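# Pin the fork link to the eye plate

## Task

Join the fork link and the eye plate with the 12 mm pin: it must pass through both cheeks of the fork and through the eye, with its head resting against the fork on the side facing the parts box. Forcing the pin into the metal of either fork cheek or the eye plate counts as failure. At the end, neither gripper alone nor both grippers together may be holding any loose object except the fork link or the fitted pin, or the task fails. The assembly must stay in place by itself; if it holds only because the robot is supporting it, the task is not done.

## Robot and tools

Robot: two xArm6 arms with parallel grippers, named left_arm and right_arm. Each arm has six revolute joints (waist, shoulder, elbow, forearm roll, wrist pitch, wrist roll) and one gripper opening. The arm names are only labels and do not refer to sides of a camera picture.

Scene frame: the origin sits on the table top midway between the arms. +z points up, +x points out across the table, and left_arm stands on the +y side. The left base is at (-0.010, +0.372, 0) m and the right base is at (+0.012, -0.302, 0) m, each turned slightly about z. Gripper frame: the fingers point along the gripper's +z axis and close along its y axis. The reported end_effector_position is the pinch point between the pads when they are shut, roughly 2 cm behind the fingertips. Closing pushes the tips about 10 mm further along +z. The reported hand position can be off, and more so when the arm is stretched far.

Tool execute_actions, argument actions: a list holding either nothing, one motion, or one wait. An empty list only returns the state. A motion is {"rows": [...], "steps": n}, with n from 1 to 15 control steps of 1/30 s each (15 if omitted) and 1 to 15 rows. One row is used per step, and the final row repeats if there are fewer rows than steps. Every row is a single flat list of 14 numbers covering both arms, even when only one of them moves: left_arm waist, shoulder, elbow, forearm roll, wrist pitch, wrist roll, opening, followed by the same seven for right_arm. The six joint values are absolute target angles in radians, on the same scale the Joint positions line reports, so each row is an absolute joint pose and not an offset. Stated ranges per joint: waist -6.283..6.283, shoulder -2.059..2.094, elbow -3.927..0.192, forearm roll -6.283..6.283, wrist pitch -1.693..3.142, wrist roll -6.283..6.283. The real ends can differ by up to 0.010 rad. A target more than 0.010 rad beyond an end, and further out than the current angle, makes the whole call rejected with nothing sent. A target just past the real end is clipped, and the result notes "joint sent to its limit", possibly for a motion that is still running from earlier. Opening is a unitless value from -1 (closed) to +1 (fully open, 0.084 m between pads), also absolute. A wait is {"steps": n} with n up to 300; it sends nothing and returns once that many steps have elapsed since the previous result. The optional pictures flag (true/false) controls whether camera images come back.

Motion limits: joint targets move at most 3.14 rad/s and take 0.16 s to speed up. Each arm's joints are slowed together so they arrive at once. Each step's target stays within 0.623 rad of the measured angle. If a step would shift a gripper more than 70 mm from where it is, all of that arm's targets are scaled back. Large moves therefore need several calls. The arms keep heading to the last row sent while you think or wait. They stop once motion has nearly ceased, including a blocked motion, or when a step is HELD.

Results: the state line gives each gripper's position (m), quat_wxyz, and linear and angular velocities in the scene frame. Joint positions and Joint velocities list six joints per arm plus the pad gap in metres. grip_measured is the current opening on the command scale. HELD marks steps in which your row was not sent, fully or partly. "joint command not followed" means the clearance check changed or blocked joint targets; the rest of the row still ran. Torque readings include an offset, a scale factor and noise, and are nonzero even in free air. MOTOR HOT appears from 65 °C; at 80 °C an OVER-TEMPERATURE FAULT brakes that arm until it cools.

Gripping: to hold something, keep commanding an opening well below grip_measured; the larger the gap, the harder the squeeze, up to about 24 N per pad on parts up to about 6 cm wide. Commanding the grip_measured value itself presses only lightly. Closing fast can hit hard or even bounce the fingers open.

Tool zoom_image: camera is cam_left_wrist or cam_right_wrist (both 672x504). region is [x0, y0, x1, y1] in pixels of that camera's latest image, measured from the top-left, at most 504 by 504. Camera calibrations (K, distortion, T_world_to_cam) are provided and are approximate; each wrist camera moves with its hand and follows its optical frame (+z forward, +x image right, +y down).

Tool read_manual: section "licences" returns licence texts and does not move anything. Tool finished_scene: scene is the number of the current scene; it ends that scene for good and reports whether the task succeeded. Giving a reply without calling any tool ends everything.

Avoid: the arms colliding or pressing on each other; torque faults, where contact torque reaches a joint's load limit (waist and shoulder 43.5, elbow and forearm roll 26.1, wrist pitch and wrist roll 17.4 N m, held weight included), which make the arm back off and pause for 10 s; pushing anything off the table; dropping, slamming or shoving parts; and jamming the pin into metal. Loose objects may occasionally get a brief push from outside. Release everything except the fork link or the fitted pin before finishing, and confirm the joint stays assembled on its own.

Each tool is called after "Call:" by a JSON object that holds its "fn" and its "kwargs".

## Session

Call:
{"fn": "execute_actions", "kwargs": {"actions": []}}

Scene clock: 0.00 s of 6033.50 s.
left_arm: end_effector_position=(+0.2463, +0.1118, +0.1296) grip_measured=+1.00 end_effector_quat_wxyz=(+0.536, +0.214, +0.728, -0.369) end_effector_velocity=(-0.000, +0.000, -0.000) end_effector_angular_velocity=(+0.000, +0.000, -0.000) | right_arm: end_effector_position=(+0.2050, -0.0231, +0.2868) grip_measured=+1.00 end_effector_quat_wxyz=(+0.153, +0.507, +0.714, +0.458) end_effector_velocity=(-0.000, +0.000, +0.000) end_effector_angular_velocity=(+0.001, -0.001, +0.001)
Joint positions: left_arm=[-0.545 -0.295  0.041 -2.895  1.171 -0.38   0.084] | right_arm=[ 0.991 -1.236 -0.055 -0.892  0.504 -0.189  0.084]
Joint velocities: left_arm=[ 0.  0.  0.  0. -0. -0.  0.] | right_arm=[-0.    -0.001 -0.     0.    -0.001 -0.    -0.   ]
Joint torques (N m, as the arm reports them, + toward a larger angle): no reading
Motor temperatures (°C, as the motors report them): left_arm=[29 36 37 33 34 35] | right_arm=[32 31 31 32 38 29]
camera_calibration (this result's frames):
cam_left_wrist: T_world_to_cam=[[0.689288, 0.653614, -0.312524, -0.172305], [0.343832, 0.0845731, 0.935215, -0.149726], [0.637701, -0.752088, -0.166438, 0.0801407], [0, 0, 0, 1]] pos_world=[0.119143, 0.185557, 0.0995152]
cam_right_wrist: T_world_to_cam=[[0.576901, 0.0718359, 0.813649, -0.320523], [0.447361, -0.861227, -0.241156, 0.023268], [0.683413, 0.503118, -0.52898, 0.149775], [0, 0, 0, 1]] pos_world=[0.0721432, -0.0322903, 0.345632]

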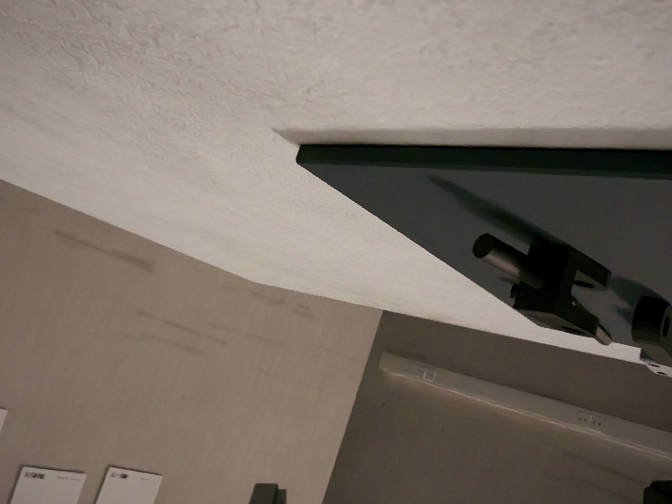

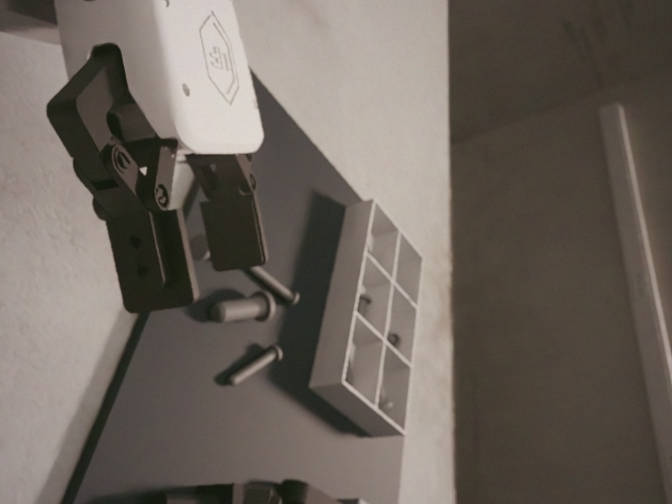

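Call:
{"fn": "execute_actions", "kwargs": {"actions": [{"rows":[[0.05,-0.295,-0.55,-2.895,1.171,-0.38,1,0.4,-1.236,-0.6,-0.4,0.504,0.3,1]]}], "pictures": false}}

Call:
{"fn": "execute_actions", "kwargs": {"actions": [{"steps":30}], "pictures": false}}

Call:
{"fn": "execute_actions", "kwargs": {"actions": [{"rows":[[0.05,-0.2,-1.065,-2.895,1.112,0.2,1,0.35,-0.65,-1.065,0,1.112,0.45,1]]}], "pictures": false}}

Call:
{"fn": "execute_actions", "kwargs": {"actions": [{"steps":30}], "pictures": false}}

Call:
{"fn": "execute_actions", "kwargs": {"actions": [{"rows":[[0.05,-0.2,-1.065,0,1.112,1.064,1,0.35,-0.047,-1.065,0,1.112,0.45,1]]}], "pictures": false}}

Call:
{"fn": "execute_actions", "kwargs": {"actions": [{"steps":70}], "pictures": false}}

Call:
{"fn": "execute_actions", "kwargs": {"actions": [{"rows":[[-0.393,-0.047,-1.065,0,1.112,1.064,1,0.35,-0.047,-1.065,0,1.112,0.45,1]]}], "pictures": false}}

Call:
{"fn": "execute_actions", "kwargs": {"actions": [{"steps":35}]}}

Scene clock: 10.37 s of 6033.50 s.
left_arm: end_effector_position=(+0.3978, +0.1520, +0.2492) grip_measured=+1.00 end_effector_quat_wxyz=(+0.675, +0.119, +0.657, -0.315) end_effector_velocity=(+0.301, +0.176, +0.293) end_effector_angular_velocity=(-0.225, -0.552, +0.602) | right_arm: end_effector_position=(+0.2816, -0.0800, +0.4479) grip_measured=+1.00 end_effector_quat_wxyz=(+0.045, +0.710, +0.434, +0.553) end_effector_velocity=(+0.123, -0.192, +0.375) end_effector_angular_velocity=(+1.373, +0.198, -0.939)
Joint positions: left_arm=[-0.275 -0.295 -0.228 -2.895  1.171 -0.38   0.084] | right_arm=[ 0.681 -1.236 -0.341 -0.635  0.504  0.067  0.084]
Joint velocities: left_arm=[ 0.602  0.    -0.596  0.    -0.     0.     0.   ] | right_arm=[-0.716 -0.001 -0.658  0.596  0.001  0.59   0.   ]
Joint torques (N m, as the arm reports them, + toward a larger angle): left_arm=[ -0.67 -15.27 -15.97   0.46   1.72   0.34] | right_arm=[  0.13   1.53 -14.31   0.3   -1.82   0.67]
Motor temperatures (°C, as the motors report them): left_arm=[29 36 38 33 35 35] | right_arm=[32 31 32 32 38 29]
Steps of this call (steps 1 to 90: nothing new was sent; then 6.87 s passed at rest; steps 91 to 105: all 15 steps of this action). Readings (joint positions):
91: left_arm=[-0.544 -0.295 0.040 -2.895 1.171 -0.380] | right_arm=[0.990 -1.236 -0.055 -0.892 0.504 -0.188]
92: left_arm=[-0.540 -0.295 0.037 -2.894 1.170 -0.380] | right_arm=[0.986 -1.235 -0.058 -0.888 0.504 -0.184]
94: left_arm=[-0.504 -0.294 0.005 -2.894 1.169 -0.380] | right_arm=[0.948 -1.235 -0.089 -0.856 0.505 -0.152]
98: left_arm=[-0.418 -0.295 -0.086 -2.895 1.171 -0.380] | right_arm=[0.849 -1.236 -0.187 -0.774 0.504 -0.071]
105: the state above

Scene clock: 11.37 s of 6033.50 s.
left_arm: end_effector_position=(+0.5179, +0.2887, +0.4201) grip_measured=+1.00 end_effector_quat_wxyz=(+0.814, +0.036, +0.542, -0.204) end_effector_velocity=(+0.001, +0.002, +0.004) end_effector_angular_velocity=(+0.001, -0.009, +0.003) | right_arm: end_effector_position=(+0.3030, -0.1672, +0.5940) grip_measured=+1.00 end_effector_quat_wxyz=(-0.068, +0.759, +0.155, +0.629) end_effector_velocity=(-0.000, -0.001, +0.001) end_effector_angular_velocity=(+0.002, -0.001, -0.003)
Joint positions: left_arm=[ 0.049 -0.295 -0.549 -2.895  1.171 -0.38   0.084] | right_arm=[ 0.4   -1.236 -0.6   -0.4    0.504  0.3    0.084]
Joint velocities: left_arm=[ 0.003 -0.001 -0.007  0.001  0.001  0.001  0.   ] | right_arm=[-0.003 -0.001 -0.002  0.001  0.001  0.001  0.   ]
Joint torques (N m, as the arm reports them, + toward a larger angle): left_arm=[ -0.63 -19.12 -19.69   0.62   1.98   0.29] | right_arm=[ -0.19   3.06 -12.44  -0.01  -1.94   0.69]
Motor temperatures (°C, as the motors report them): left_arm=[29 36 38 33 35 35] | right_arm=[32 31 33 32 38 29]
Steps of this call (steps 1 to 30: the robot went on to your last target). Readings (joint positions):
1: left_arm=[-0.255 -0.295 -0.248 -2.895 1.171 -0.380] | right_arm=[0.657 -1.236 -0.363 -0.615 0.504 0.087]
2: left_arm=[-0.235 -0.295 -0.268 -2.895 1.171 -0.380] | right_arm=[0.633 -1.236 -0.385 -0.595 0.504 0.107]
4: left_arm=[-0.195 -0.295 -0.307 -2.895 1.171 -0.380] | right_arm=[0.586 -1.236 -0.429 -0.555 0.504 0.146]
8: left_arm=[-0.117 -0.295 -0.385 -2.895 1.171 -0.380] | right_arm=[0.489 -1.236 -0.518 -0.475 0.504 0.226]
30: the state above

Scene clock: 11.87 s of 6033.50 s.
left_arm: end_effector_position=(+0.5572, +0.2883, +0.5892) grip_measured=+1.00 end_effector_quat_wxyz=(+0.902, +0.145, +0.407, -0.007) end_effector_velocity=(+0.036, +0.003, +0.413) end_effector_angular_velocity=(+0.727, -0.923, +0.674) | right_arm: end_effector_position=(+0.3744, -0.1311, +0.4923) grip_measured=+1.00 end_effector_quat_wxyz=(-0.125, +0.948, +0.010, +0.293) end_effector_velocity=(+0.013, +0.051, -0.093) end_effector_angular_velocity=(+0.094, +0.695, -0.103)
Joint positions: left_arm=[ 0.05  -0.225 -0.928 -2.895  1.128  0.045  0.084] | right_arm=[ 0.354 -0.688 -1.028 -0.029  1.067  0.439  0.084]
Joint velocities: left_arm=[ 0.001  0.17  -0.919 -0.    -0.106  1.036  0.   ] | right_arm=[-0.038  0.447 -0.357  0.318  0.496  0.122  0.   ]
Joint torques (N m, as the arm reports them, + toward a larger angle): left_arm=[ -0.44 -23.85 -21.71   0.32   2.1    0.29] | right_arm=[  0.58 -12.24 -14.73  -2.15  -2.87   0.45]
Motor temperatures (°C, as the motors report them): left_arm=[29 36 38 33 35 35] | right_arm=[32 31 33 32 38 29]
Steps of this call (steps 1 to 15: all 15 steps of this action). Readings (joint positions):
1: left_arm=[0.050 -0.295 -0.550 -2.895 1.171 -0.380] | right_arm=[0.400 -1.236 -0.600 -0.400 0.504 0.300]
2: left_arm=[0.050 -0.294 -0.553 -2.895 1.170 -0.374] | right_arm=[0.400 -1.232 -0.604 -0.397 0.510 0.301]
4: left_arm=[0.050 -0.286 -0.586 -2.895 1.164 -0.331] | right_arm=[0.396 -1.193 -0.638 -0.368 0.554 0.312]
8: left_arm=[0.050 -0.265 -0.715 -2.895 1.152 -0.195] | right_arm=[0.379 -0.986 -0.800 -0.229 0.763 0.364]
15: the state above

Scene clock: 12.87 s of 6033.50 s.
left_arm: end_effector_position=(+0.5594, +0.2889, +0.6506) grip_measured=+1.00 end_effector_quat_wxyz=(+0.918, +0.170, +0.351, +0.072) end_effector_velocity=(+0.000, +0.000, -0.000) end_effector_angular_velocity=(-0.001, +0.000, +0.000) | right_arm: end_effector_position=(+0.3749, -0.1265, +0.4878) grip_measured=+1.00 end_effector_quat_wxyz=(-0.129, +0.955, +0.001, +0.267) end_effector_velocity=(+0.000, -0.000, +0.000) end_effector_angular_velocity=(-0.000, -0.000, -0.001)
Joint positions: left_arm=[ 0.05  -0.2   -1.065 -2.895  1.112  0.2    0.084] | right_arm=[ 0.35  -0.65  -1.065 -0.     1.112  0.45   0.084]
Joint velocities: left_arm=[ 0.     0.     0.    -0.001  0.     0.     0.   ] | right_arm=[-0.001  0.    -0.    -0.    -0.    -0.     0.   ]
Joint torques (N m, as the arm reports them, + toward a larger angle): left_arm=[ -0.62 -24.82 -21.9    0.45   1.9    0.37] | right_arm=[ -0.41  -5.06 -13.2   -0.31  -2.26   0.61]
Motor temperatures (°C, as the motors report them): left_arm=[29 36 38 33 35 35] | right_arm=[32 31 33 32 38 29]
Steps of this call (steps 1 to 30: the robot went on to your last target). Readings (joint positions):
1: left_arm=[0.050 -0.220 -0.958 -2.895 1.124 0.079] | right_arm=[0.352 -0.676 -1.038 -0.021 1.081 0.442]
2: left_arm=[0.050 -0.214 -0.988 -2.895 1.121 0.112] | right_arm=[0.352 -0.669 -1.046 -0.015 1.090 0.444]
4: left_arm=[0.050 -0.208 -1.031 -2.895 1.117 0.157] | right_arm=[0.351 -0.661 -1.056 -0.007 1.101 0.447]
8: left_arm=[0.050 -0.202 -1.055 -2.895 1.113 0.190] | right_arm=[0.350 -0.655 -1.063 -0.002 1.109 0.449]
30: the state above
All arms were judged still, so your last target was given up. Only a new action makes them travel on or press farther. Fingers that are still opening or closing keep moving.

Scene clock: 13.37 s of 6033.50 s.
left_arm: end_effector_position=(+0.5220, +0.1673, +0.5571) grip_measured=+1.00 end_effector_quat_wxyz=(+0.707, +0.608, +0.040, +0.360) end_effector_velocity=(-0.131, -0.195, -0.375) end_effector_angular_velocity=(+2.638, -0.887, -0.461) | right_arm: end_effector_position=(+0.4221, -0.1036, +0.3260) grip_measured=+1.00 end_effector_quat_wxyz=(-0.050, +0.993, +0.001, +0.104) end_effector_velocity=(+0.047, +0.023, -0.401) end_effector_angular_velocity=(-0.383, +0.790, +0.001)
Joint positions: left_arm=[ 0.05  -0.2   -1.065 -2.047  1.112  0.906  0.084] | right_arm=[ 0.35  -0.279 -1.065  0.     1.112  0.45   0.084]
Joint velocities: left_arm=[ 0.    -0.     0.     2.305 -0.     0.9    0.   ] | right_arm=[ 0.001  0.881 -0.002 -0.    -0.001  0.     0.   ]
Joint torques (N m, as the arm reports them, + toward a larger angle): left_arm=[ -0.39 -24.08 -21.67  -0.2    1.03   0.06] | right_arm=[ -0.07 -11.21 -14.07  -0.38  -1.82   0.56]
Motor temperatures (°C, as the motors report them): left_arm=[29 36 38 33 35 35] | right_arm=[32 31 33 32 38 29]
Steps of this call (steps 1 to 15: all 15 steps of this action). Readings (joint positions):
1: left_arm=[0.050 -0.200 -1.065 -2.895 1.112 0.200] | right_arm=[0.350 -0.650 -1.065 -0.000 1.112 0.450]
2: left_arm=[0.050 -0.200 -1.065 -2.890 1.112 0.206] | right_arm=[0.350 -0.646 -1.066 -0.000 1.112 0.450]
4: left_arm=[0.050 -0.200 -1.065 -2.846 1.112 0.251] | right_arm=[0.350 -0.610 -1.072 -0.000 1.111 0.450]
8: left_arm=[0.050 -0.200 -1.065 -2.587 1.112 0.508] | right_arm=[0.350 -0.484 -1.064 0.000 1.112 0.450]
15: the state above

Scene clock: 15.70 s of 6033.50 s.
left_arm: end_effector_position=(+0.4488, +0.3428, +0.2903) grip_measured=+1.00 end_effector_quat_wxyz=(-0.037, +0.843, -0.533, +0.067) end_effector_velocity=(-0.000, -0.000, -0.001) end_effector_angular_velocity=(-0.001, +0.002, +0.000) | right_arm: end_effector_position=(+0.4235, -0.1029, +0.2200) grip_measured=+1.00 end_effector_quat_wxyz=(+0.000, +1.000, +0.001, +0.000) end_effector_velocity=(+0.000, -0.000, +0.001) end_effector_angular_velocity=(+0.001, -0.001, -0.000)
Joint positions: left_arm=[ 0.05  -0.2   -1.065 -0.     1.112  1.064  0.084] | right_arm=[ 0.35  -0.047 -1.065  0.     1.112  0.45   0.084]
Joint velocities: left_arm=[ 0.     0.     0.002 -0.001  0.     0.    -0.   ] | right_arm=[-0.    -0.001  0.     0.     0.     0.     0.   ]
Joint torques (N m, as the arm reports them, + toward a larger angle): left_arm=[ -0.31 -23.82 -21.28  -0.09  -1.54   0.29] | right_arm=[ -0.27 -14.92 -13.66  -0.37  -1.58   0.62]
Motor temperatures (°C, as the motors report them): left_arm=[29 36 39 33 35 35] | right_arm=[32 31 33 32 38 29]
Steps of this call (steps 1 to 60: the robot went on to your last target; steps 61 to 70: nothing new was sent). Readings (joint positions):
1: left_arm=[0.050 -0.200 -1.065 -1.970 1.112 0.933] | right_arm=[0.350 -0.249 -1.065 0.000 1.112 0.450]
2: left_arm=[0.050 -0.200 -1.065 -1.893 1.112 0.956] | right_arm=[0.350 -0.220 -1.065 0.000 1.112 0.450]
4: left_arm=[0.050 -0.200 -1.065 -1.739 1.112 0.990] | right_arm=[0.350 -0.161 -1.065 0.000 1.112 0.450]
8: left_arm=[0.050 -0.200 -1.065 -1.430 1.112 1.029] | right_arm=[0.350 -0.072 -1.061 0.000 1.113 0.450]
70: the state above
All arms were judged still, so your last target was given up. Only a new action makes them travel on or press farther. Fingers that are still opening or closing keep moving.

Scene clock: 16.20 s of 6033.50 s.
left_arm: end_effector_position=(+0.4092, +0.1848, +0.2335) grip_measured=+1.00 end_effector_quat_wxyz=(-0.005, +0.737, -0.676, +0.014) end_effector_velocity=(-0.161, -0.336, -0.129) end_effector_angular_velocity=(+0.114, +0.257, -0.812) | right_arm: end_effector_position=(+0.4235, -0.1029, +0.2200) grip_measured=+1.00 end_effector_quat_wxyz=(+0.000, +1.000, +0.001, +0.000) end_effector_velocity=(-0.000, +0.000, -0.001) end_effector_angular_velocity=(-0.001, +0.001, +0.001)
Joint positions: left_arm=[-0.307 -0.077 -1.065 -0.     1.112  1.064  0.084] | right_arm=[ 0.35  -0.047 -1.065  0.     1.112  0.45   0.084]
Joint velocities: left_arm=[-0.813  0.28   0.001 -0.001  0.    -0.001 -0.   ] | right_arm=[ 0.001  0.002  0.    -0.    -0.    -0.    -0.   ]
Joint torques (N m, as the arm reports them, + toward a larger angle): left_arm=[  2.12 -28.75 -20.8    0.34  -1.23   0.19] | right_arm=[ -0.08 -15.3  -13.78  -0.29  -1.55   0.65]
Motor temperatures (°C, as the motors report them): left_arm=[29 36 39 33 35 35] | right_arm=[32 31 33 32 38 29]
Steps of this call (steps 1 to 15: all 15 steps of this action). Readings (joint positions):
1: left_arm=[0.050 -0.200 -1.065 0.000 1.112 1.064] | right_arm=[0.350 -0.047 -1.065 -0.000 1.112 0.450]
2: left_arm=[0.046 -0.199 -1.065 0.000 1.112 1.064] | right_arm=[0.350 -0.047 -1.065 -0.000 1.112 0.450]
4: left_arm=[0.008 -0.187 -1.067 0.000 1.112 1.064] | right_arm=[0.350 -0.047 -1.065 0.000 1.112 0.450]
8: left_arm=[-0.111 -0.144 -1.064 -0.000 1.112 1.064] | right_arm=[0.350 -0.047 -1.065 0.000 1.112 0.450]
15: the state above

Scene clock: 17.37 s of 6033.50 s.
left_arm: end_effector_position=(+0.3905, +0.1501, +0.2200) grip_measured=+1.00 end_effector_quat_wxyz=(+0.000, +0.707, -0.707, +0.000) end_effector_velocity=(-0.000, +0.000, -0.000) end_effector_angular_velocity=(+0.000, +0.001, +0.000) | right_arm: end_effector_position=(+0.4235, -0.1029, +0.2200) grip_measured=+1.00 end_effector_quat_wxyz=(+0.000, +1.000, +0.001, +0.000) end_effector_velocity=(-0.000, +0.001, -0.000) end_effector_angular_velocity=(-0.000, +0.001, +0.002)
Joint positions: left_arm=[-0.393 -0.047 -1.065  0.     1.112  1.064  0.084] | right_arm=[ 0.35  -0.047 -1.065 -0.     1.112  0.45   0.084]
Joint velocities: left_arm=[-0.     0.     0.001  0.    -0.    -0.001  0.   ] | right_arm=[ 0.002  0.001  0.    -0.    -0.001 -0.    -0.   ]
Joint torques (N m, as the arm reports them, + toward a larger angle): left_arm=[ -0.08 -27.69 -20.56   0.25  -1.4    0.36] | right_arm=[ -0.14 -15.2  -13.69  -0.23  -1.62   0.62]
Motor temperatures (°C, as the motors report them): left_arm=[29 36 39 33 35 35] | right_arm=[32 31 33 32 38 29]
Steps of this call (steps 1 to 30: the robot went on to your last target; steps 31 to 35: nothing new was sent). Readings (joint positions):
1: left_arm=[-0.332 -0.068 -1.065 -0.000 1.112 1.064] | right_arm=[0.350 -0.047 -1.065 -0.000 1.112 0.450]
2: left_arm=[-0.352 -0.061 -1.064 -0.000 1.112 1.064] | right_arm=[0.350 -0.047 -1.065 0.000 1.112 0.450]
4: left_arm=[-0.374 -0.053 -1.064 -0.000 1.112 1.064] | right_arm=[0.350 -0.047 -1.065 -0.000 1.112 0.450]
8: left_arm=[-0.387 -0.049 -1.065 0.000 1.112 1.064] | right_arm=[0.350 -0.047 -1.065 -0.000 1.112 0.450]
35: the state above
All arms were judged still, so your last target was given up. Only a new action makes them travel on or press farther. Fingers that are still opening or closing keep moving.
camera_calibration (this result's frames):
cam_left_wrist: T_world_to_cam=[[-0.999678, -0.00841909, 0.0239187, 0.41638], [-0.00859884, 0.999935, -0.00742199, -0.0794353], [-0.0238546, -0.00762528, -0.999686, 0.361964], [0, 0, 0, 1]] pos_world=[0.424197, 0.0856958, 0.351302]
cam_right_wrist: T_world_to_cam=[[0.0114128, -0.999927, 0.00393593, -0.0791352], [-0.999926, -0.0114292, -0.00418105, 0.488912], [0.00422573, -0.00388792, -0.999984, 0.344353], [0, 0, 0, 1]] pos_world=[0.488324, -0.0722027, 0.346703]

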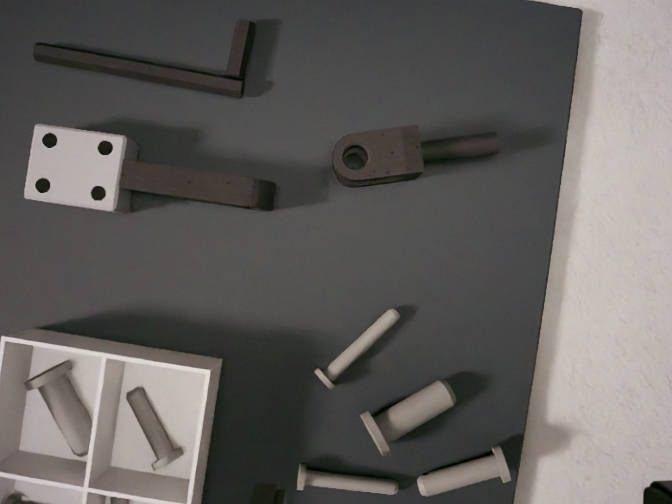

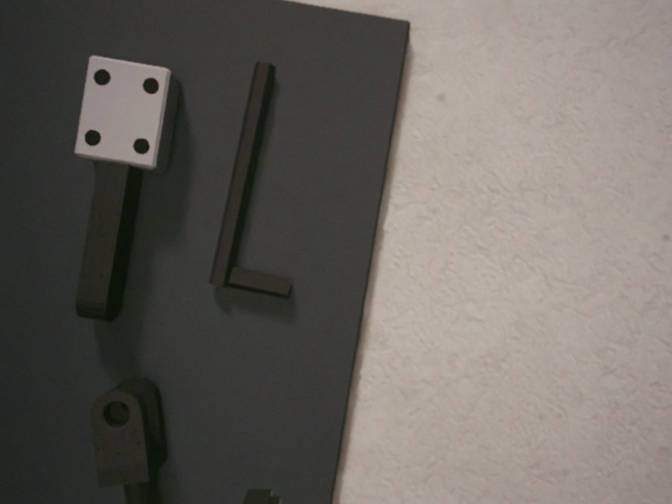

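Call:
{"fn": "execute_actions", "kwargs": {"actions": [{"rows":[[0,-0.047,-1.065,0,1.112,1.064,1,0.55,0.268,-0.9624,0,0.694,0.55,-1]]}], "pictures": false}}

Call:
{"fn": "execute_actions", "kwargs": {"actions": [{"steps":25}]}}

Call:
{"fn": "execute_actions", "kwargs": {"actions": [{"rows":[[0,-0.047,-1.065,0,1.112,1.064,1,0.578,0.295,-1.003,0,0.708,0.577,-1]]}], "pictures": false}}

Call:
{"fn": "execute_actions", "kwargs": {"actions": [{"rows":[[0,-0.047,-1.065,0,1.112,1.064,1,0.605,0.323,-1.044,0,0.721,0.603,-1]]}], "pictures": false}}

Call:
{"fn": "execute_actions", "kwargs": {"actions": [{"rows":[[0,-0.047,-1.065,0,1.112,1.064,1,0.632,0.3515,-1.0861,0,0.7346,0.63,-1]]}], "pictures": false}}

Call:
{"fn": "execute_actions", "kwargs": {"actions": [{"rows":[[0,-0.047,-1.065,0,1.112,1.064,1,0.7,0.0,-1.03,0,1.03,0.8,0.2]]}], "pictures": false}}

Call:
{"fn": "execute_actions", "kwargs": {"actions": [{"steps":30}]}}

Scene clock: 35.30 s of 6033.50 s.
left_arm: end_effector_position=(+0.4428, +0.3035, +0.2200) grip_measured=+1.00 end_effector_quat_wxyz=(-0.000, +0.821, -0.571, -0.000) end_effector_velocity=(+0.030, +0.203, +0.001) end_effector_angular_velocity=(+0.000, -0.000, +0.448) | right_arm: end_effector_position=(+0.4005, -0.0199, +0.0789) grip_measured=-1.00 end_effector_quat_wxyz=(+0.001, +0.999, +0.045, -0.002) end_effector_velocity=(-0.108, +0.090, -0.248) end_effector_angular_velocity=(-0.063, +0.086, +0.152)
Joint positions: left_arm=[-0.037 -0.047 -1.065  0.     1.112  1.064  0.084] | right_arm=[ 0.527  0.233 -0.973  0.     0.745  0.538  0.   ]
Joint velocities: left_arm=[ 0.449 -0.002  0.     0.     0.001  0.    -0.   ] | right_arm=[ 0.283  0.46   0.184  0.    -0.537  0.131  0.   ]
Joint torques (N m, as the arm reports them, + toward a larger angle): left_arm=[ -8.85 -27.87 -20.62  -0.14  -1.36   0.23] | right_arm=[ -4.59 -26.6  -14.78  -0.35  -1.41   0.6 ]
Motor temperatures (°C, as the motors report them): left_arm=[29 36 40 33 35 35] | right_arm=[32 31 34 32 38 29]
Steps of this call (steps 1 to 90: nothing new was sent; then 14.43 s passed at rest; steps 91 to 105: all 15 steps of this action). Readings (joint positions):
91: left_arm=[-0.393 -0.047 -1.065 -0.000 1.112 1.064] | right_arm=[0.350 -0.047 -1.065 -0.000 1.112 0.450]
92: left_arm=[-0.389 -0.047 -1.065 -0.000 1.112 1.064] | right_arm=[0.352 -0.044 -1.065 -0.000 1.106 0.451]
94: left_arm=[-0.351 -0.047 -1.065 -0.000 1.112 1.064] | right_arm=[0.370 -0.017 -1.059 -0.000 1.064 0.461]
98: left_arm=[-0.226 -0.047 -1.065 0.000 1.112 1.064] | right_arm=[0.430 0.080 -1.023 0.000 0.945 0.490]
105: the state above

Scene clock: 36.13 s of 6033.50 s.
left_arm: end_effector_position=(+0.4450, +0.3201, +0.2200) grip_measured=+1.00 end_effector_quat_wxyz=(+0.000, +0.832, -0.555, +0.000) end_effector_velocity=(-0.000, +0.000, -0.000) end_effector_angular_velocity=(+0.000, +0.000, +0.000) | right_arm: end_effector_position=(+0.3950, -0.0104, +0.0622) grip_measured=-1.00 end_effector_quat_wxyz=(-0.000, +0.999, +0.051, +0.000) end_effector_velocity=(+0.000, +0.000, +0.000) end_effector_angular_velocity=(+0.001, -0.001, -0.001)
Joint positions: left_arm=[-0.    -0.047 -1.065 -0.     1.112  1.064  0.084] | right_arm=[ 0.55   0.268 -0.962 -0.     0.694  0.55   0.   ]
Joint velocities: left_arm=[ 0.  0.  0.  0.  0.  0. -0.] | right_arm=[-0.001 -0.001  0.    -0.    -0.001  0.     0.   ]
Joint torques (N m, as the arm reports them, + toward a larger angle): left_arm=[ -0.25 -27.69 -20.7    0.21  -1.17   0.37] | right_arm=[ -0.22 -18.43 -11.76  -0.34  -1.66   0.61]
Motor temperatures (°C, as the motors report them): left_arm=[29 36 40 33 35 35] | right_arm=[32 31 34 32 38 29]
Steps of this call (steps 1 to 25: the robot went on to your last target). Readings (joint positions):
1: left_arm=[-0.025 -0.047 -1.065 0.000 1.112 1.064] | right_arm=[0.535 0.245 -0.967 0.000 0.730 0.542]
2: left_arm=[-0.017 -0.047 -1.065 0.000 1.112 1.064] | right_arm=[0.540 0.253 -0.965 0.000 0.720 0.544]
4: left_arm=[-0.009 -0.047 -1.065 0.000 1.112 1.064] | right_arm=[0.545 0.260 -0.964 0.000 0.706 0.547]
8: left_arm=[-0.003 -0.047 -1.065 -0.000 1.112 1.064] | right_arm=[0.548 0.264 -0.965 -0.000 0.697 0.549]
25: the state above
camera_calibration (this result's frames):
cam_left_wrist: T_world_to_cam=[[-0.92028, -0.390528, 0.0239303, 0.559281], [-0.390793, 0.920449, -0.00741876, -0.0535033], [-0.0191294, -0.0161791, -0.999686, 0.365192], [0, 0, 0, 1]] pos_world=[0.500772, 0.273571, 0.351297]
cam_right_wrist: T_world_to_cam=[[0.111136, -0.993798, 0.0036626, -0.0249718], [-0.993793, -0.111153, -0.00463753, 0.457406], [0.00501588, -0.00312447, -0.999983, 0.186702], [0, 0, 0, 1]] pos_world=[0.456405, 0.0266084, 0.188912]

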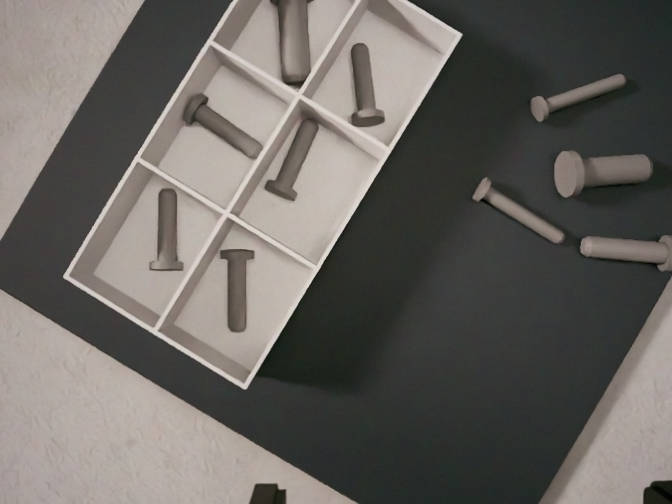

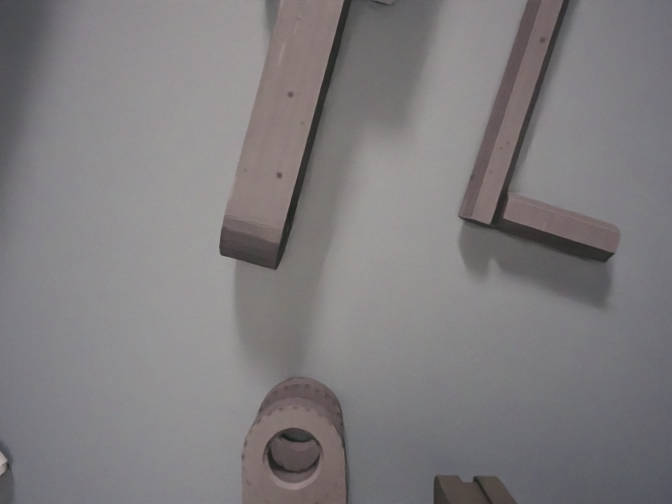

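Scene clock: 36.63 s of 6033.50 s.
left_arm: end_effector_position=(+0.4450, +0.3202, +0.2200) grip_measured=+1.00 end_effector_quat_wxyz=(+0.000, +0.832, -0.555, +0.000) end_effector_velocity=(+0.000, -0.000, +0.000) end_effector_angular_velocity=(-0.000, -0.001, +0.000) | right_arm: end_effector_position=(+0.3943, +0.0061, +0.0624) grip_measured=-1.00 end_effector_quat_wxyz=(+0.000, +0.999, +0.051, -0.000) end_effector_velocity=(+0.000, +0.001, -0.000) end_effector_angular_velocity=(-0.000, +0.000, -0.002)
Joint positions: left_arm=[-0.    -0.047 -1.065 -0.     1.112  1.064  0.084] | right_arm=[ 0.578  0.295 -1.003  0.     0.708  0.577  0.   ]
Joint velocities: left_arm=[-0.     0.    -0.001 -0.    -0.    -0.    -0.   ] | right_arm=[ 0.001  0.004 -0.004  0.     0.001  0.002  0.   ]
Joint torques (N m, as the arm reports them, + toward a larger angle): left_arm=[ -0.44 -27.82 -20.55   0.29  -1.26   0.28] | right_arm=[ -0.38 -18.84 -11.72  -0.26  -1.57   0.6 ]
Motor temperatures (°C, as the motors report them): left_arm=[29 36 40 33 35 35] | right_arm=[32 31 34 32 38 29]
Steps of this call (steps 1 to 15: all 15 steps of this action). Readings (joint positions):
1: left_arm=[-0.000 -0.047 -1.065 -0.000 1.112 1.064] | right_arm=[0.550 0.268 -0.963 0.000 0.694 0.550]
2: left_arm=[-0.000 -0.047 -1.065 -0.000 1.112 1.064] | right_arm=[0.552 0.271 -0.967 0.000 0.696 0.554]
4: left_arm=[-0.000 -0.047 -1.065 -0.000 1.112 1.064] | right_arm=[0.565 0.283 -0.984 0.000 0.702 0.565]
8: left_arm=[-0.000 -0.047 -1.065 -0.000 1.112 1.064] | right_arm=[0.576 0.292 -0.999 -0.000 0.706 0.574]
15: the state above

Scene clock: 37.13 s of 6033.50 s.
left_arm: end_effector_position=(+0.4450, +0.3202, +0.2200) grip_measured=+1.00 end_effector_quat_wxyz=(+0.000, +0.832, -0.555, +0.000) end_effector_velocity=(-0.000, +0.000, -0.000) end_effector_angular_velocity=(+0.001, +0.000, -0.000) | right_arm: end_effector_position=(+0.3934, +0.0228, +0.0625) grip_measured=-1.00 end_effector_quat_wxyz=(-0.000, +0.999, +0.051, +0.000) end_effector_velocity=(+0.000, +0.001, +0.000) end_effector_angular_velocity=(+0.000, -0.000, -0.002)
Joint positions: left_arm=[-0.    -0.047 -1.065  0.     1.112  1.064  0.084] | right_arm=[ 0.605  0.322 -1.044 -0.     0.721  0.603  0.   ]
Joint velocities: left_arm=[-0.    -0.     0.001  0.001 -0.    -0.    -0.   ] | right_arm=[ 0.001  0.002 -0.004  0.     0.002  0.003  0.   ]
Joint torques (N m, as the arm reports them, + toward a larger angle): left_arm=[ -0.29 -27.58 -20.48   0.46  -1.38   0.33] | right_arm=[  0.03 -18.47 -11.49  -0.06  -1.63   0.69]
Motor temperatures (°C, as the motors report them): left_arm=[29 36 40 33 35 35] | right_arm=[32 31 34 32 38 29]
Steps of this call (steps 1 to 15: all 15 steps of this action). Readings (joint positions):
1: left_arm=[-0.000 -0.047 -1.065 -0.000 1.112 1.064] | right_arm=[0.578 0.295 -1.003 0.000 0.708 0.577]
2: left_arm=[-0.000 -0.047 -1.065 -0.000 1.112 1.064] | right_arm=[0.580 0.298 -1.007 0.000 0.710 0.580]
4: left_arm=[-0.000 -0.047 -1.065 -0.000 1.112 1.064] | right_arm=[0.592 0.310 -1.025 -0.000 0.715 0.591]
8: left_arm=[-0.000 -0.047 -1.065 -0.000 1.112 1.064] | right_arm=[0.603 0.320 -1.040 -0.000 0.720 0.600]
15: the state above

Scene clock: 37.63 s of 6033.50 s.
left_arm: end_effector_position=(+0.4450, +0.3202, +0.2200) grip_measured=+1.00 end_effector_quat_wxyz=(+0.000, +0.832, -0.555, +0.000) end_effector_velocity=(-0.000, -0.000, -0.000) end_effector_angular_velocity=(-0.001, +0.000, +0.001) | right_arm: end_effector_position=(+0.3917, +0.0395, +0.0619) grip_measured=-1.00 end_effector_quat_wxyz=(+0.000, +0.999, +0.051, -0.000) end_effector_velocity=(+0.001, +0.002, +0.000) end_effector_angular_velocity=(+0.001, -0.001, -0.001)
Joint positions: left_arm=[-0.    -0.047 -1.065  0.     1.112  1.064  0.084] | right_arm=[ 0.632  0.351 -1.086  0.     0.734  0.63   0.   ]
Joint velocities: left_arm=[ 0.    -0.     0.    -0.001  0.    -0.     0.   ] | right_arm=[ 0.002  0.003 -0.005 -0.     0.     0.002  0.   ]
Joint torques (N m, as the arm reports them, + toward a larger angle): left_arm=[ -0.29 -27.65 -20.37   0.28  -1.3    0.49] | right_arm=[ -0.17 -19.8  -11.82  -0.31  -1.55   0.59]
Motor temperatures (°C, as the motors report them): left_arm=[29 36 40 33 35 35] | right_arm=[32 31 34 32 38 29]
Steps of this call (steps 1 to 15: all 15 steps of this action). Readings (joint positions):
1: left_arm=[0.000 -0.047 -1.065 0.000 1.112 1.064] | right_arm=[0.605 0.323 -1.044 -0.000 0.721 0.603]
2: left_arm=[0.000 -0.047 -1.065 -0.000 1.112 1.064] | right_arm=[0.607 0.325 -1.048 -0.000 0.723 0.606]
4: left_arm=[-0.000 -0.047 -1.065 -0.000 1.112 1.064] | right_arm=[0.619 0.337 -1.067 0.000 0.728 0.617]
8: left_arm=[-0.000 -0.047 -1.065 0.000 1.112 1.064] | right_arm=[0.630 0.350 -1.081 0.000 0.733 0.627]
15: the state above

Scene clock: 38.13 s of 6033.50 s.
left_arm: end_effector_position=(+0.4450, +0.3202, +0.2200) grip_measured=+1.00 end_effector_quat_wxyz=(+0.000, +0.832, -0.555, +0.000) end_effector_velocity=(+0.000, +0.000, +0.000) end_effector_angular_velocity=(+0.000, -0.000, +0.000) | right_arm: end_effector_position=(+0.3382, +0.0324, +0.1865) grip_measured=+0.19 end_effector_quat_wxyz=(-0.002, +1.000, +0.003, +0.002) end_effector_velocity=(-0.050, -0.030, +0.025) end_effector_angular_velocity=(-0.068, +0.067, -0.065)
Joint positions: left_arm=[-0.    -0.047 -1.065 -0.     1.112  1.064  0.084] | right_arm=[ 0.697  0.015 -1.035  0.     1.014  0.791  0.052]
Joint velocities: left_arm=[ 0. -0.  0.  0. -0. -0.  0.] | right_arm=[ 0.03  -0.144  0.07  -0.     0.17   0.095 -0.   ]
Joint torques (N m, as the arm reports them, + toward a larger angle): left_arm=[ -0.4  -27.31 -20.69   0.27  -1.3    0.35] | right_arm=[ -0.94 -12.3  -12.18  -0.48  -1.67   0.72]
Motor temperatures (°C, as the motors report them): left_arm=[29 36 40 33 35 35] | right_arm=[32 32 34 32 38 29]
Steps of this call (steps 1 to 15: all 15 steps of this action). Readings (joint positions):
1: left_arm=[-0.000 -0.047 -1.065 0.000 1.112 1.064] | right_arm=[0.632 0.351 -1.086 0.000 0.735 0.630]
2: left_arm=[-0.000 -0.047 -1.065 0.000 1.112 1.064] | right_arm=[0.632 0.348 -1.084 0.000 0.739 0.633]
4: left_arm=[0.000 -0.047 -1.065 -0.000 1.112 1.064] | right_arm=[0.640 0.310 -1.073 0.000 0.776 0.653]
8: left_arm=[-0.000 -0.047 -1.065 0.000 1.112 1.064] | right_arm=[0.667 0.170 -1.060 -0.000 0.885 0.717]
15: the state above

Scene clock: 39.13 s of 6033.50 s.
left_arm: end_effector_position=(+0.4450, +0.3202, +0.2200) grip_measured=+1.00 end_effector_quat_wxyz=(+0.000, +0.832, -0.555, +0.000) end_effector_velocity=(+0.000, -0.000, +0.001) end_effector_angular_velocity=(-0.001, -0.001, +0.002) | right_arm: end_effector_position=(+0.3340, +0.0301, +0.1901) grip_measured=+0.19 end_effector_quat_wxyz=(+0.000, +1.000, +0.001, -0.000) end_effector_velocity=(+0.000, -0.000, +0.000) end_effector_angular_velocity=(-0.001, +0.000, -0.001)
Joint positions: left_arm=[-0.    -0.047 -1.065  0.     1.112  1.064  0.084] | right_arm=[ 0.7    0.    -1.03   0.     1.03   0.8    0.052]
Joint velocities: left_arm=[ 0.     0.    -0.001 -0.001  0.    -0.001 -0.   ] | right_arm=[-0.001 -0.001 -0.    -0.     0.001 -0.    -0.   ]
Joint torques (N m, as the arm reports them, + toward a larger angle): left_arm=[  0.07 -27.53 -20.41   0.15  -1.48   0.33] | right_arm=[ -0.07 -15.79 -13.28  -0.45  -1.41   0.56]
Motor temperatures (°C, as the motors report them): left_arm=[29 36 40 33 35 35] | right_arm=[32 32 34 32 38 29]
Steps of this call (steps 1 to 30: the robot went on to your last target). Readings (joint positions):
1: left_arm=[0.000 -0.047 -1.065 -0.000 1.112 1.064] | right_arm=[0.698 0.011 -1.033 -0.000 1.019 0.794]
2: left_arm=[-0.000 -0.047 -1.065 -0.000 1.112 1.064] | right_arm=[0.698 0.009 -1.031 0.000 1.022 0.796]
4: left_arm=[0.000 -0.047 -1.065 -0.000 1.112 1.064] | right_arm=[0.699 0.006 -1.029 0.000 1.026 0.798]
8: left_arm=[0.000 -0.047 -1.065 -0.000 1.112 1.064] | right_arm=[0.700 0.002 -1.029 -0.000 1.029 0.799]
30: the state above
All arms were judged still, so your last target was given up. Only a new action makes them travel on or press farther. Fingers that are still opening or closing keep moving.
camera_calibration (this result's frames):
cam_left_wrist: T_world_to_cam=[[-0.920248, -0.390603, 0.0239286, 0.55931], [-0.390867, 0.920417, -0.00741685, -0.0534932], [-0.0191273, -0.0161783, -0.999686, 0.365191], [0, 0, 0, 1]] pos_world=[0.50078, 0.273612, 0.351297]
cam_right_wrist: T_world_to_cam=[[0.0114101, -0.999927, 0.00395406, 0.0550541], [-0.999926, -0.0114265, -0.00416345, 0.400819], [0.00420833, -0.00390626, -0.999984, 0.315355], [0, 0, 0, 1]] pos_world=[0.398834, 0.0608619, 0.316801]

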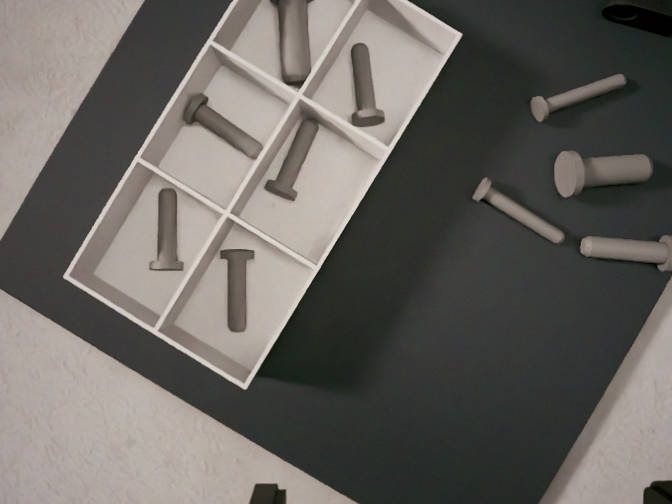

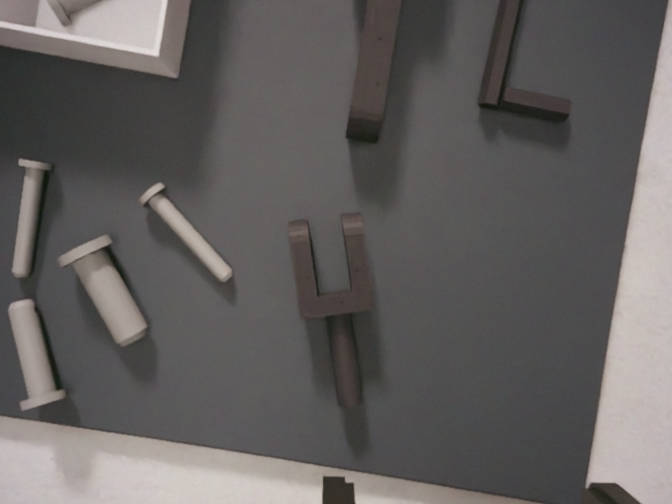

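Call:
{"fn": "execute_actions", "kwargs": {"actions": [{"rows":[[0,-0.047,-1.065,0,1.112,1.064,1,0.7178,0.27,-1.0,0,0.73,0.704,0.2]]}], "pictures": false}}

Call:
{"fn": "execute_actions", "kwargs": {"actions": [{"rows":[[0,-0.047,-1.065,0,1.112,1.064,1,0.7178,0.3538,-0.9849,0,0.631,0.704,0.2]]}], "pictures": false}}

Call:
{"fn": "execute_actions", "kwargs": {"actions": [{"steps":10}], "pictures": false}}

Call:
{"fn": "execute_actions", "kwargs": {"actions": [{"rows":[[0,-0.047,-1.065,0,1.112,1.064,1,0.7178,0.3538,-0.9849,0,0.631,0.704,-1]]}], "pictures": false}}

Call:
{"fn": "execute_actions", "kwargs": {"actions": [{"rows":[[0,-0.047,-1.065,0,1.112,1.064,1,0.6778,0.4156,-1.0881,0,0.6725,0.924,-1]]}], "pictures": false}}

Call:
{"fn": "execute_actions", "kwargs": {"actions": [{"steps":15}]}}

Scene clock: 56.73 s of 6033.50 s.
left_arm: end_effector_position=(+0.4450, +0.3202, +0.2200) grip_measured=+1.00 end_effector_quat_wxyz=(+0.000, +0.832, -0.555, +0.000) end_effector_velocity=(+0.000, -0.000, +0.001) end_effector_angular_velocity=(-0.001, -0.001, -0.000) | right_arm: end_effector_position=(+0.3457, +0.0543, +0.0752) grip_measured=+0.19 end_effector_quat_wxyz=(+0.001, +0.998, +0.055, -0.001) end_effector_velocity=(+0.023, +0.029, -0.005) end_effector_angular_velocity=(+0.076, -0.072, +0.043)
Joint positions: left_arm=[ 0.    -0.047 -1.065  0.     1.112  1.064  0.084] | right_arm=[ 0.717  0.262 -1.     0.     0.741  0.708  0.052]
Joint velocities: left_arm=[ 0.    -0.    -0.001 -0.001  0.     0.001 -0.   ] | right_arm=[ 0.006  0.055 -0.035 -0.001 -0.125 -0.037  0.   ]
Joint torques (N m, as the arm reports them, + toward a larger angle): left_arm=[ -0.56 -27.76 -20.34   0.17  -1.17   0.4 ] | right_arm=[ -0.12 -18.77 -12.27  -0.2   -1.48   0.52]
Motor temperatures (°C, as the motors report them): left_arm=[29 36 41 33 35 35] | right_arm=[32 32 34 32 38 29]
Steps of this call (steps 1 to 90: nothing new was sent; then 14.10 s passed at rest; steps 91 to 105: all 15 steps of this action). Readings (joint positions):
91: left_arm=[-0.000 -0.047 -1.065 -0.000 1.112 1.064] | right_arm=[0.700 0.000 -1.030 -0.000 1.030 0.800]
92: left_arm=[-0.000 -0.047 -1.065 0.000 1.112 1.064] | right_arm=[0.700 0.003 -1.030 -0.000 1.024 0.798]
94: left_arm=[0.000 -0.047 -1.065 0.000 1.112 1.064] | right_arm=[0.703 0.036 -1.031 -0.000 0.981 0.784]
98: left_arm=[0.000 -0.047 -1.065 -0.000 1.112 1.064] | right_arm=[0.711 0.162 -1.010 0.000 0.853 0.743]
105: the state above

Scene clock: 57.23 s of 6033.50 s.
left_arm: end_effector_position=(+0.4450, +0.3202, +0.2200) grip_measured=+1.00 end_effector_quat_wxyz=(+0.000, +0.832, -0.555, +0.000) end_effector_velocity=(+0.000, -0.000, +0.000) end_effector_angular_velocity=(-0.001, -0.000, -0.001) | right_arm: end_effector_position=(+0.3466, +0.0557, +0.0344) grip_measured=+0.19 end_effector_quat_wxyz=(-0.001, +0.998, +0.057, +0.001) end_effector_velocity=(-0.004, -0.003, -0.009) end_effector_angular_velocity=(-0.008, +0.008, +0.001)
Joint positions: left_arm=[-0.    -0.047 -1.065  0.     1.112  1.064  0.084] | right_arm=[ 0.718  0.352 -0.986 -0.     0.632  0.704  0.052]
Joint velocities: left_arm=[-0.     0.    -0.001 -0.001  0.     0.001 -0.   ] | right_arm=[ 0.001  0.013  0.01   0.    -0.012  0.    -0.   ]
Joint torques (N m, as the arm reports them, + toward a larger angle): left_arm=[ -0.29 -27.79 -20.59   0.03  -1.23   0.23] | right_arm=[ -0.19 -19.33 -11.16  -0.32  -1.47   0.56]
Motor temperatures (°C, as the motors report them): left_arm=[29 36 41 33 35 35] | right_arm=[32 32 34 32 38 29]
Steps of this call (steps 1 to 15: all 15 steps of this action). Readings (joint positions):
1: left_arm=[-0.000 -0.047 -1.065 0.000 1.112 1.064] | right_arm=[0.717 0.263 -1.001 -0.000 0.737 0.706]
2: left_arm=[-0.000 -0.047 -1.065 -0.000 1.112 1.064] | right_arm=[0.717 0.267 -1.002 -0.000 0.730 0.706]
4: left_arm=[-0.000 -0.047 -1.065 0.000 1.112 1.064] | right_arm=[0.718 0.296 -1.000 -0.000 0.691 0.705]
8: left_arm=[-0.000 -0.047 -1.065 -0.000 1.112 1.064] | right_arm=[0.718 0.345 -0.983 0.000 0.646 0.704]
15: the state above

Scene clock: 57.57 s of 6033.50 s.
left_arm: end_effector_position=(+0.4450, +0.3202, +0.2200) grip_measured=+1.00 end_effector_quat_wxyz=(+0.000, +0.832, -0.555, +0.000) end_effector_velocity=(+0.000, -0.000, +0.000) end_effector_angular_velocity=(-0.001, -0.001, +0.001) | right_arm: end_effector_position=(+0.3461, +0.0552, +0.0332) grip_measured=+0.19 end_effector_quat_wxyz=(-0.000, +0.998, +0.057, +0.000) end_effector_velocity=(+0.000, -0.001, -0.001) end_effector_angular_velocity=(-0.001, +0.001, -0.002)
Joint positions: left_arm=[-0.    -0.047 -1.065 -0.     1.112  1.064  0.084] | right_arm=[ 0.718  0.354 -0.985 -0.     0.631  0.704  0.052]
Joint velocities: left_arm=[ 0.    -0.    -0.001 -0.001  0.    -0.001 -0.   ] | right_arm=[-0.002  0.001  0.001 -0.    -0.001 -0.    -0.   ]
Joint torques (N m, as the arm reports them, + toward a larger angle): left_arm=[ -0.2  -27.98 -20.74   0.17  -1.23   0.3 ] | right_arm=[  0.05 -19.21 -11.16  -0.38  -1.48   0.64]
Motor temperatures (°C, as the motors report them): left_arm=[29 36 41 33 35 35] | right_arm=[32 32 34 32 38 29]
Steps of this call (steps 1 to 10: the robot went on to your last target). Readings (joint positions):
1: left_arm=[-0.000 -0.047 -1.065 -0.000 1.112 1.064] | right_arm=[0.718 0.352 -0.986 -0.000 0.632 0.704]
2: left_arm=[0.000 -0.047 -1.065 -0.000 1.112 1.064] | right_arm=[0.718 0.353 -0.985 -0.000 0.632 0.704]
4: left_arm=[-0.000 -0.047 -1.065 0.000 1.112 1.064] | right_arm=[0.718 0.353 -0.985 -0.000 0.631 0.704]
8: left_arm=[0.000 -0.047 -1.065 0.000 1.112 1.064] | right_arm=[0.718 0.353 -0.985 -0.000 0.631 0.704]
10: the state above

Scene clock: 58.07 s of 6033.50 s.
left_arm: end_effector_position=(+0.4450, +0.3202, +0.2200) grip_measured=+1.00 end_effector_quat_wxyz=(+0.000, +0.832, -0.555, +0.000) end_effector_velocity=(-0.000, +0.000, -0.000) end_effector_angular_velocity=(+0.001, +0.001, -0.002) | right_arm: end_effector_position=(+0.3461, +0.0551, +0.0331) grip_measured=-0.74 end_effector_quat_wxyz=(-0.000, +0.998, +0.057, +0.000) end_effector_velocity=(+0.000, +0.000, +0.000) end_effector_angular_velocity=(+0.000, -0.000, +0.000)
Joint positions: left_arm=[ 0.    -0.047 -1.065  0.     1.112  1.064  0.084] | right_arm=[ 0.718  0.354 -0.985 -0.     0.631  0.704  0.011]
Joint velocities: left_arm=[ 0.    -0.     0.001  0.001  0.     0.001  0.   ] | right_arm=[ 0. -0. -0. -0. -0. -0.  0.]
Joint torques (N m, as the arm reports them, + toward a larger angle): left_arm=[ -0.54 -27.33 -20.58   0.28  -1.29   0.21] | right_arm=[ -0.04 -19.2  -11.19  -0.49  -1.55   0.61]
Motor temperatures (°C, as the motors report them): left_arm=[29 36 41 33 35 35] | right_arm=[32 32 34 32 38 29]
Steps of this call (steps 1 to 15: all 15 steps of this action). Readings (joint positions):
1: left_arm=[-0.000 -0.047 -1.065 -0.000 1.112 1.064] | right_arm=[0.718 0.354 -0.985 -0.000 0.631 0.704]
2: left_arm=[0.000 -0.047 -1.065 0.000 1.112 1.064] | right_arm=[0.718 0.354 -0.985 -0.000 0.631 0.704]
4: left_arm=[0.000 -0.047 -1.065 0.000 1.112 1.064] | right_arm=[0.718 0.354 -0.985 -0.000 0.631 0.704]
8: left_arm=[0.000 -0.047 -1.065 0.000 1.112 1.064] | right_arm=[0.718 0.354 -0.985 -0.000 0.631 0.704]
15: the state above

Scene clock: 58.57 s of 6033.50 s.
left_arm: end_effector_position=(+0.4450, +0.3202, +0.2200) grip_measured=+1.00 end_effector_quat_wxyz=(+0.000, +0.832, -0.555, +0.000) end_effector_velocity=(+0.000, -0.000, +0.000) end_effector_angular_velocity=(-0.001, -0.001, +0.001) | right_arm: end_effector_position=(+0.3767, +0.0584, +0.0343) grip_measured=-0.74 end_effector_quat_wxyz=(+0.000, +0.998, -0.070, -0.000) end_effector_velocity=(+0.005, +0.002, +0.002) end_effector_angular_velocity=(+0.002, -0.002, -0.043)
Joint positions: left_arm=[-0.    -0.047 -1.065  0.     1.112  1.064  0.084] | right_arm=[ 0.679  0.415 -1.086 -0.     0.672  0.92   0.011]
Joint velocities: left_arm=[ 0.    -0.    -0.001 -0.     0.    -0.001  0.   ] | right_arm=[-0.004  0.008 -0.019 -0.     0.008  0.04  -0.   ]
Joint torques (N m, as the arm reports them, + toward a larger angle): left_arm=[ -0.51 -27.58 -20.41   0.18  -1.27   0.35] | right_arm=[ -0.33 -21.27 -12.12  -0.32  -1.83   0.69]
Motor temperatures (°C, as the motors report them): left_arm=[29 36 41 33 35 35] | right_arm=[32 32 34 32 38 29]
Steps of this call (steps 1 to 15: all 15 steps of this action). Readings (joint positions):
1: left_arm=[-0.000 -0.047 -1.065 -0.000 1.112 1.064] | right_arm=[0.718 0.354 -0.985 0.000 0.631 0.704]
2: left_arm=[-0.000 -0.047 -1.065 0.000 1.112 1.064] | right_arm=[0.717 0.355 -0.987 0.000 0.632 0.710]
4: left_arm=[-0.000 -0.047 -1.065 -0.000 1.112 1.064] | right_arm=[0.711 0.367 -1.006 0.000 0.641 0.754]
8: left_arm=[-0.000 -0.047 -1.065 0.000 1.112 1.064] | right_arm=[0.685 0.404 -1.068 -0.000 0.664 0.878]
15: the state above

Scene clock: 59.07 s of 6033.50 s.
left_arm: end_effector_position=(+0.4450, +0.3202, +0.2200) grip_measured=+1.00 end_effector_quat_wxyz=(+0.000, +0.832, -0.555, +0.000) end_effector_velocity=(+0.000, +0.000, +0.000) end_effector_angular_velocity=(+0.000, -0.000, +0.000) | right_arm: end_effector_position=(+0.3774, +0.0586, +0.0345) grip_measured=-0.74 end_effector_quat_wxyz=(+0.000, +0.997, -0.072, -0.000) end_effector_velocity=(+0.000, +0.000, -0.001) end_effector_angular_velocity=(+0.000, -0.000, -0.000)
Joint positions: left_arm=[ 0.    -0.047 -1.065  0.     1.112  1.064  0.084] | right_arm=[ 0.678  0.416 -1.088  0.     0.673  0.924  0.011]
Joint velocities: left_arm=[ 0. -0.  0.  0. -0. -0.  0.] | right_arm=[ 0.     0.002 -0.    -0.    -0.002  0.     0.   ]
Joint torques (N m, as the arm reports them, + toward a larger angle): left_arm=[ -0.25 -27.8  -20.46   0.43  -1.24   0.33] | right_arm=[ -0.18 -21.64 -12.15  -0.26  -1.72   0.65]
Motor temperatures (°C, as the motors report them): left_arm=[29 36 41 33 35 35] | right_arm=[32 32 34 32 38 29]
Steps of this call (steps 1 to 15: the robot went on to your last target). Readings (joint positions):
1: left_arm=[-0.000 -0.047 -1.065 0.000 1.112 1.064] | right_arm=[0.678 0.415 -1.086 -0.000 0.672 0.921]
2: left_arm=[-0.000 -0.047 -1.065 0.000 1.112 1.064] | right_arm=[0.678 0.415 -1.087 -0.000 0.672 0.922]
4: left_arm=[-0.000 -0.047 -1.065 -0.000 1.112 1.064] | right_arm=[0.678 0.415 -1.087 0.000 0.672 0.923]
8: left_arm=[0.000 -0.047 -1.065 0.000 1.112 1.064] | right_arm=[0.678 0.415 -1.088 0.000 0.672 0.924]
15: the state above
All arms were judged still, so your last target was given up. Only a new action makes them travel on or press farther. Fingers that are still opening or closing keep moving.
camera_calibration (this result's frames):
cam_left_wrist: T_world_to_cam=[[-0.920248, -0.390603, 0.0239286, 0.55931], [-0.390867, 0.920417, -0.00741686, -0.0534933], [-0.0191272, -0.0161783, -0.999686, 0.365191], [0, 0, 0, 1]] pos_world=[0.50078, 0.273612, 0.351297]
cam_right_wrist: T_world_to_cam=[[-0.134313, -0.990931, 0.00395211, 0.13808], [-0.990932, 0.134296, -0.00416926, 0.431975], [0.0036007, -0.00447626, -0.999983, 0.159976], [0, 0, 0, 1]] pos_world=[0.446028, 0.0795309, 0.161228]

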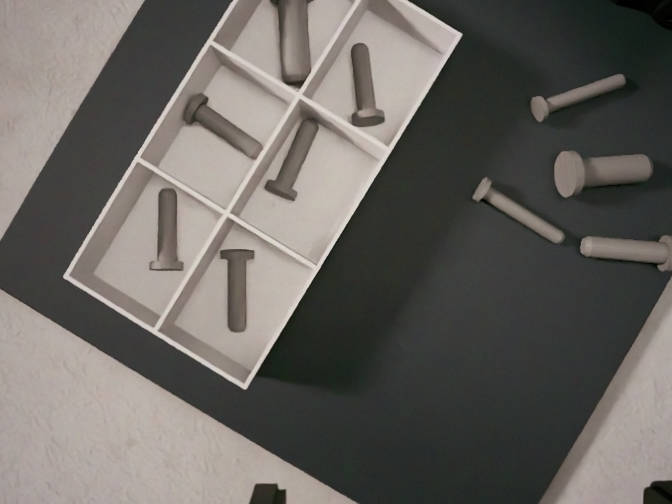

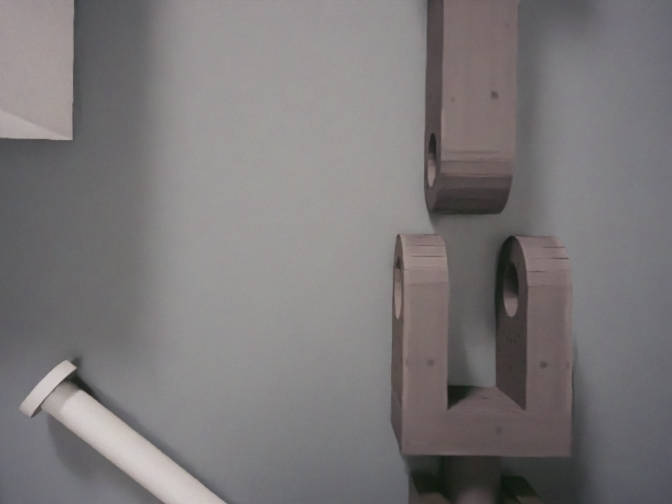

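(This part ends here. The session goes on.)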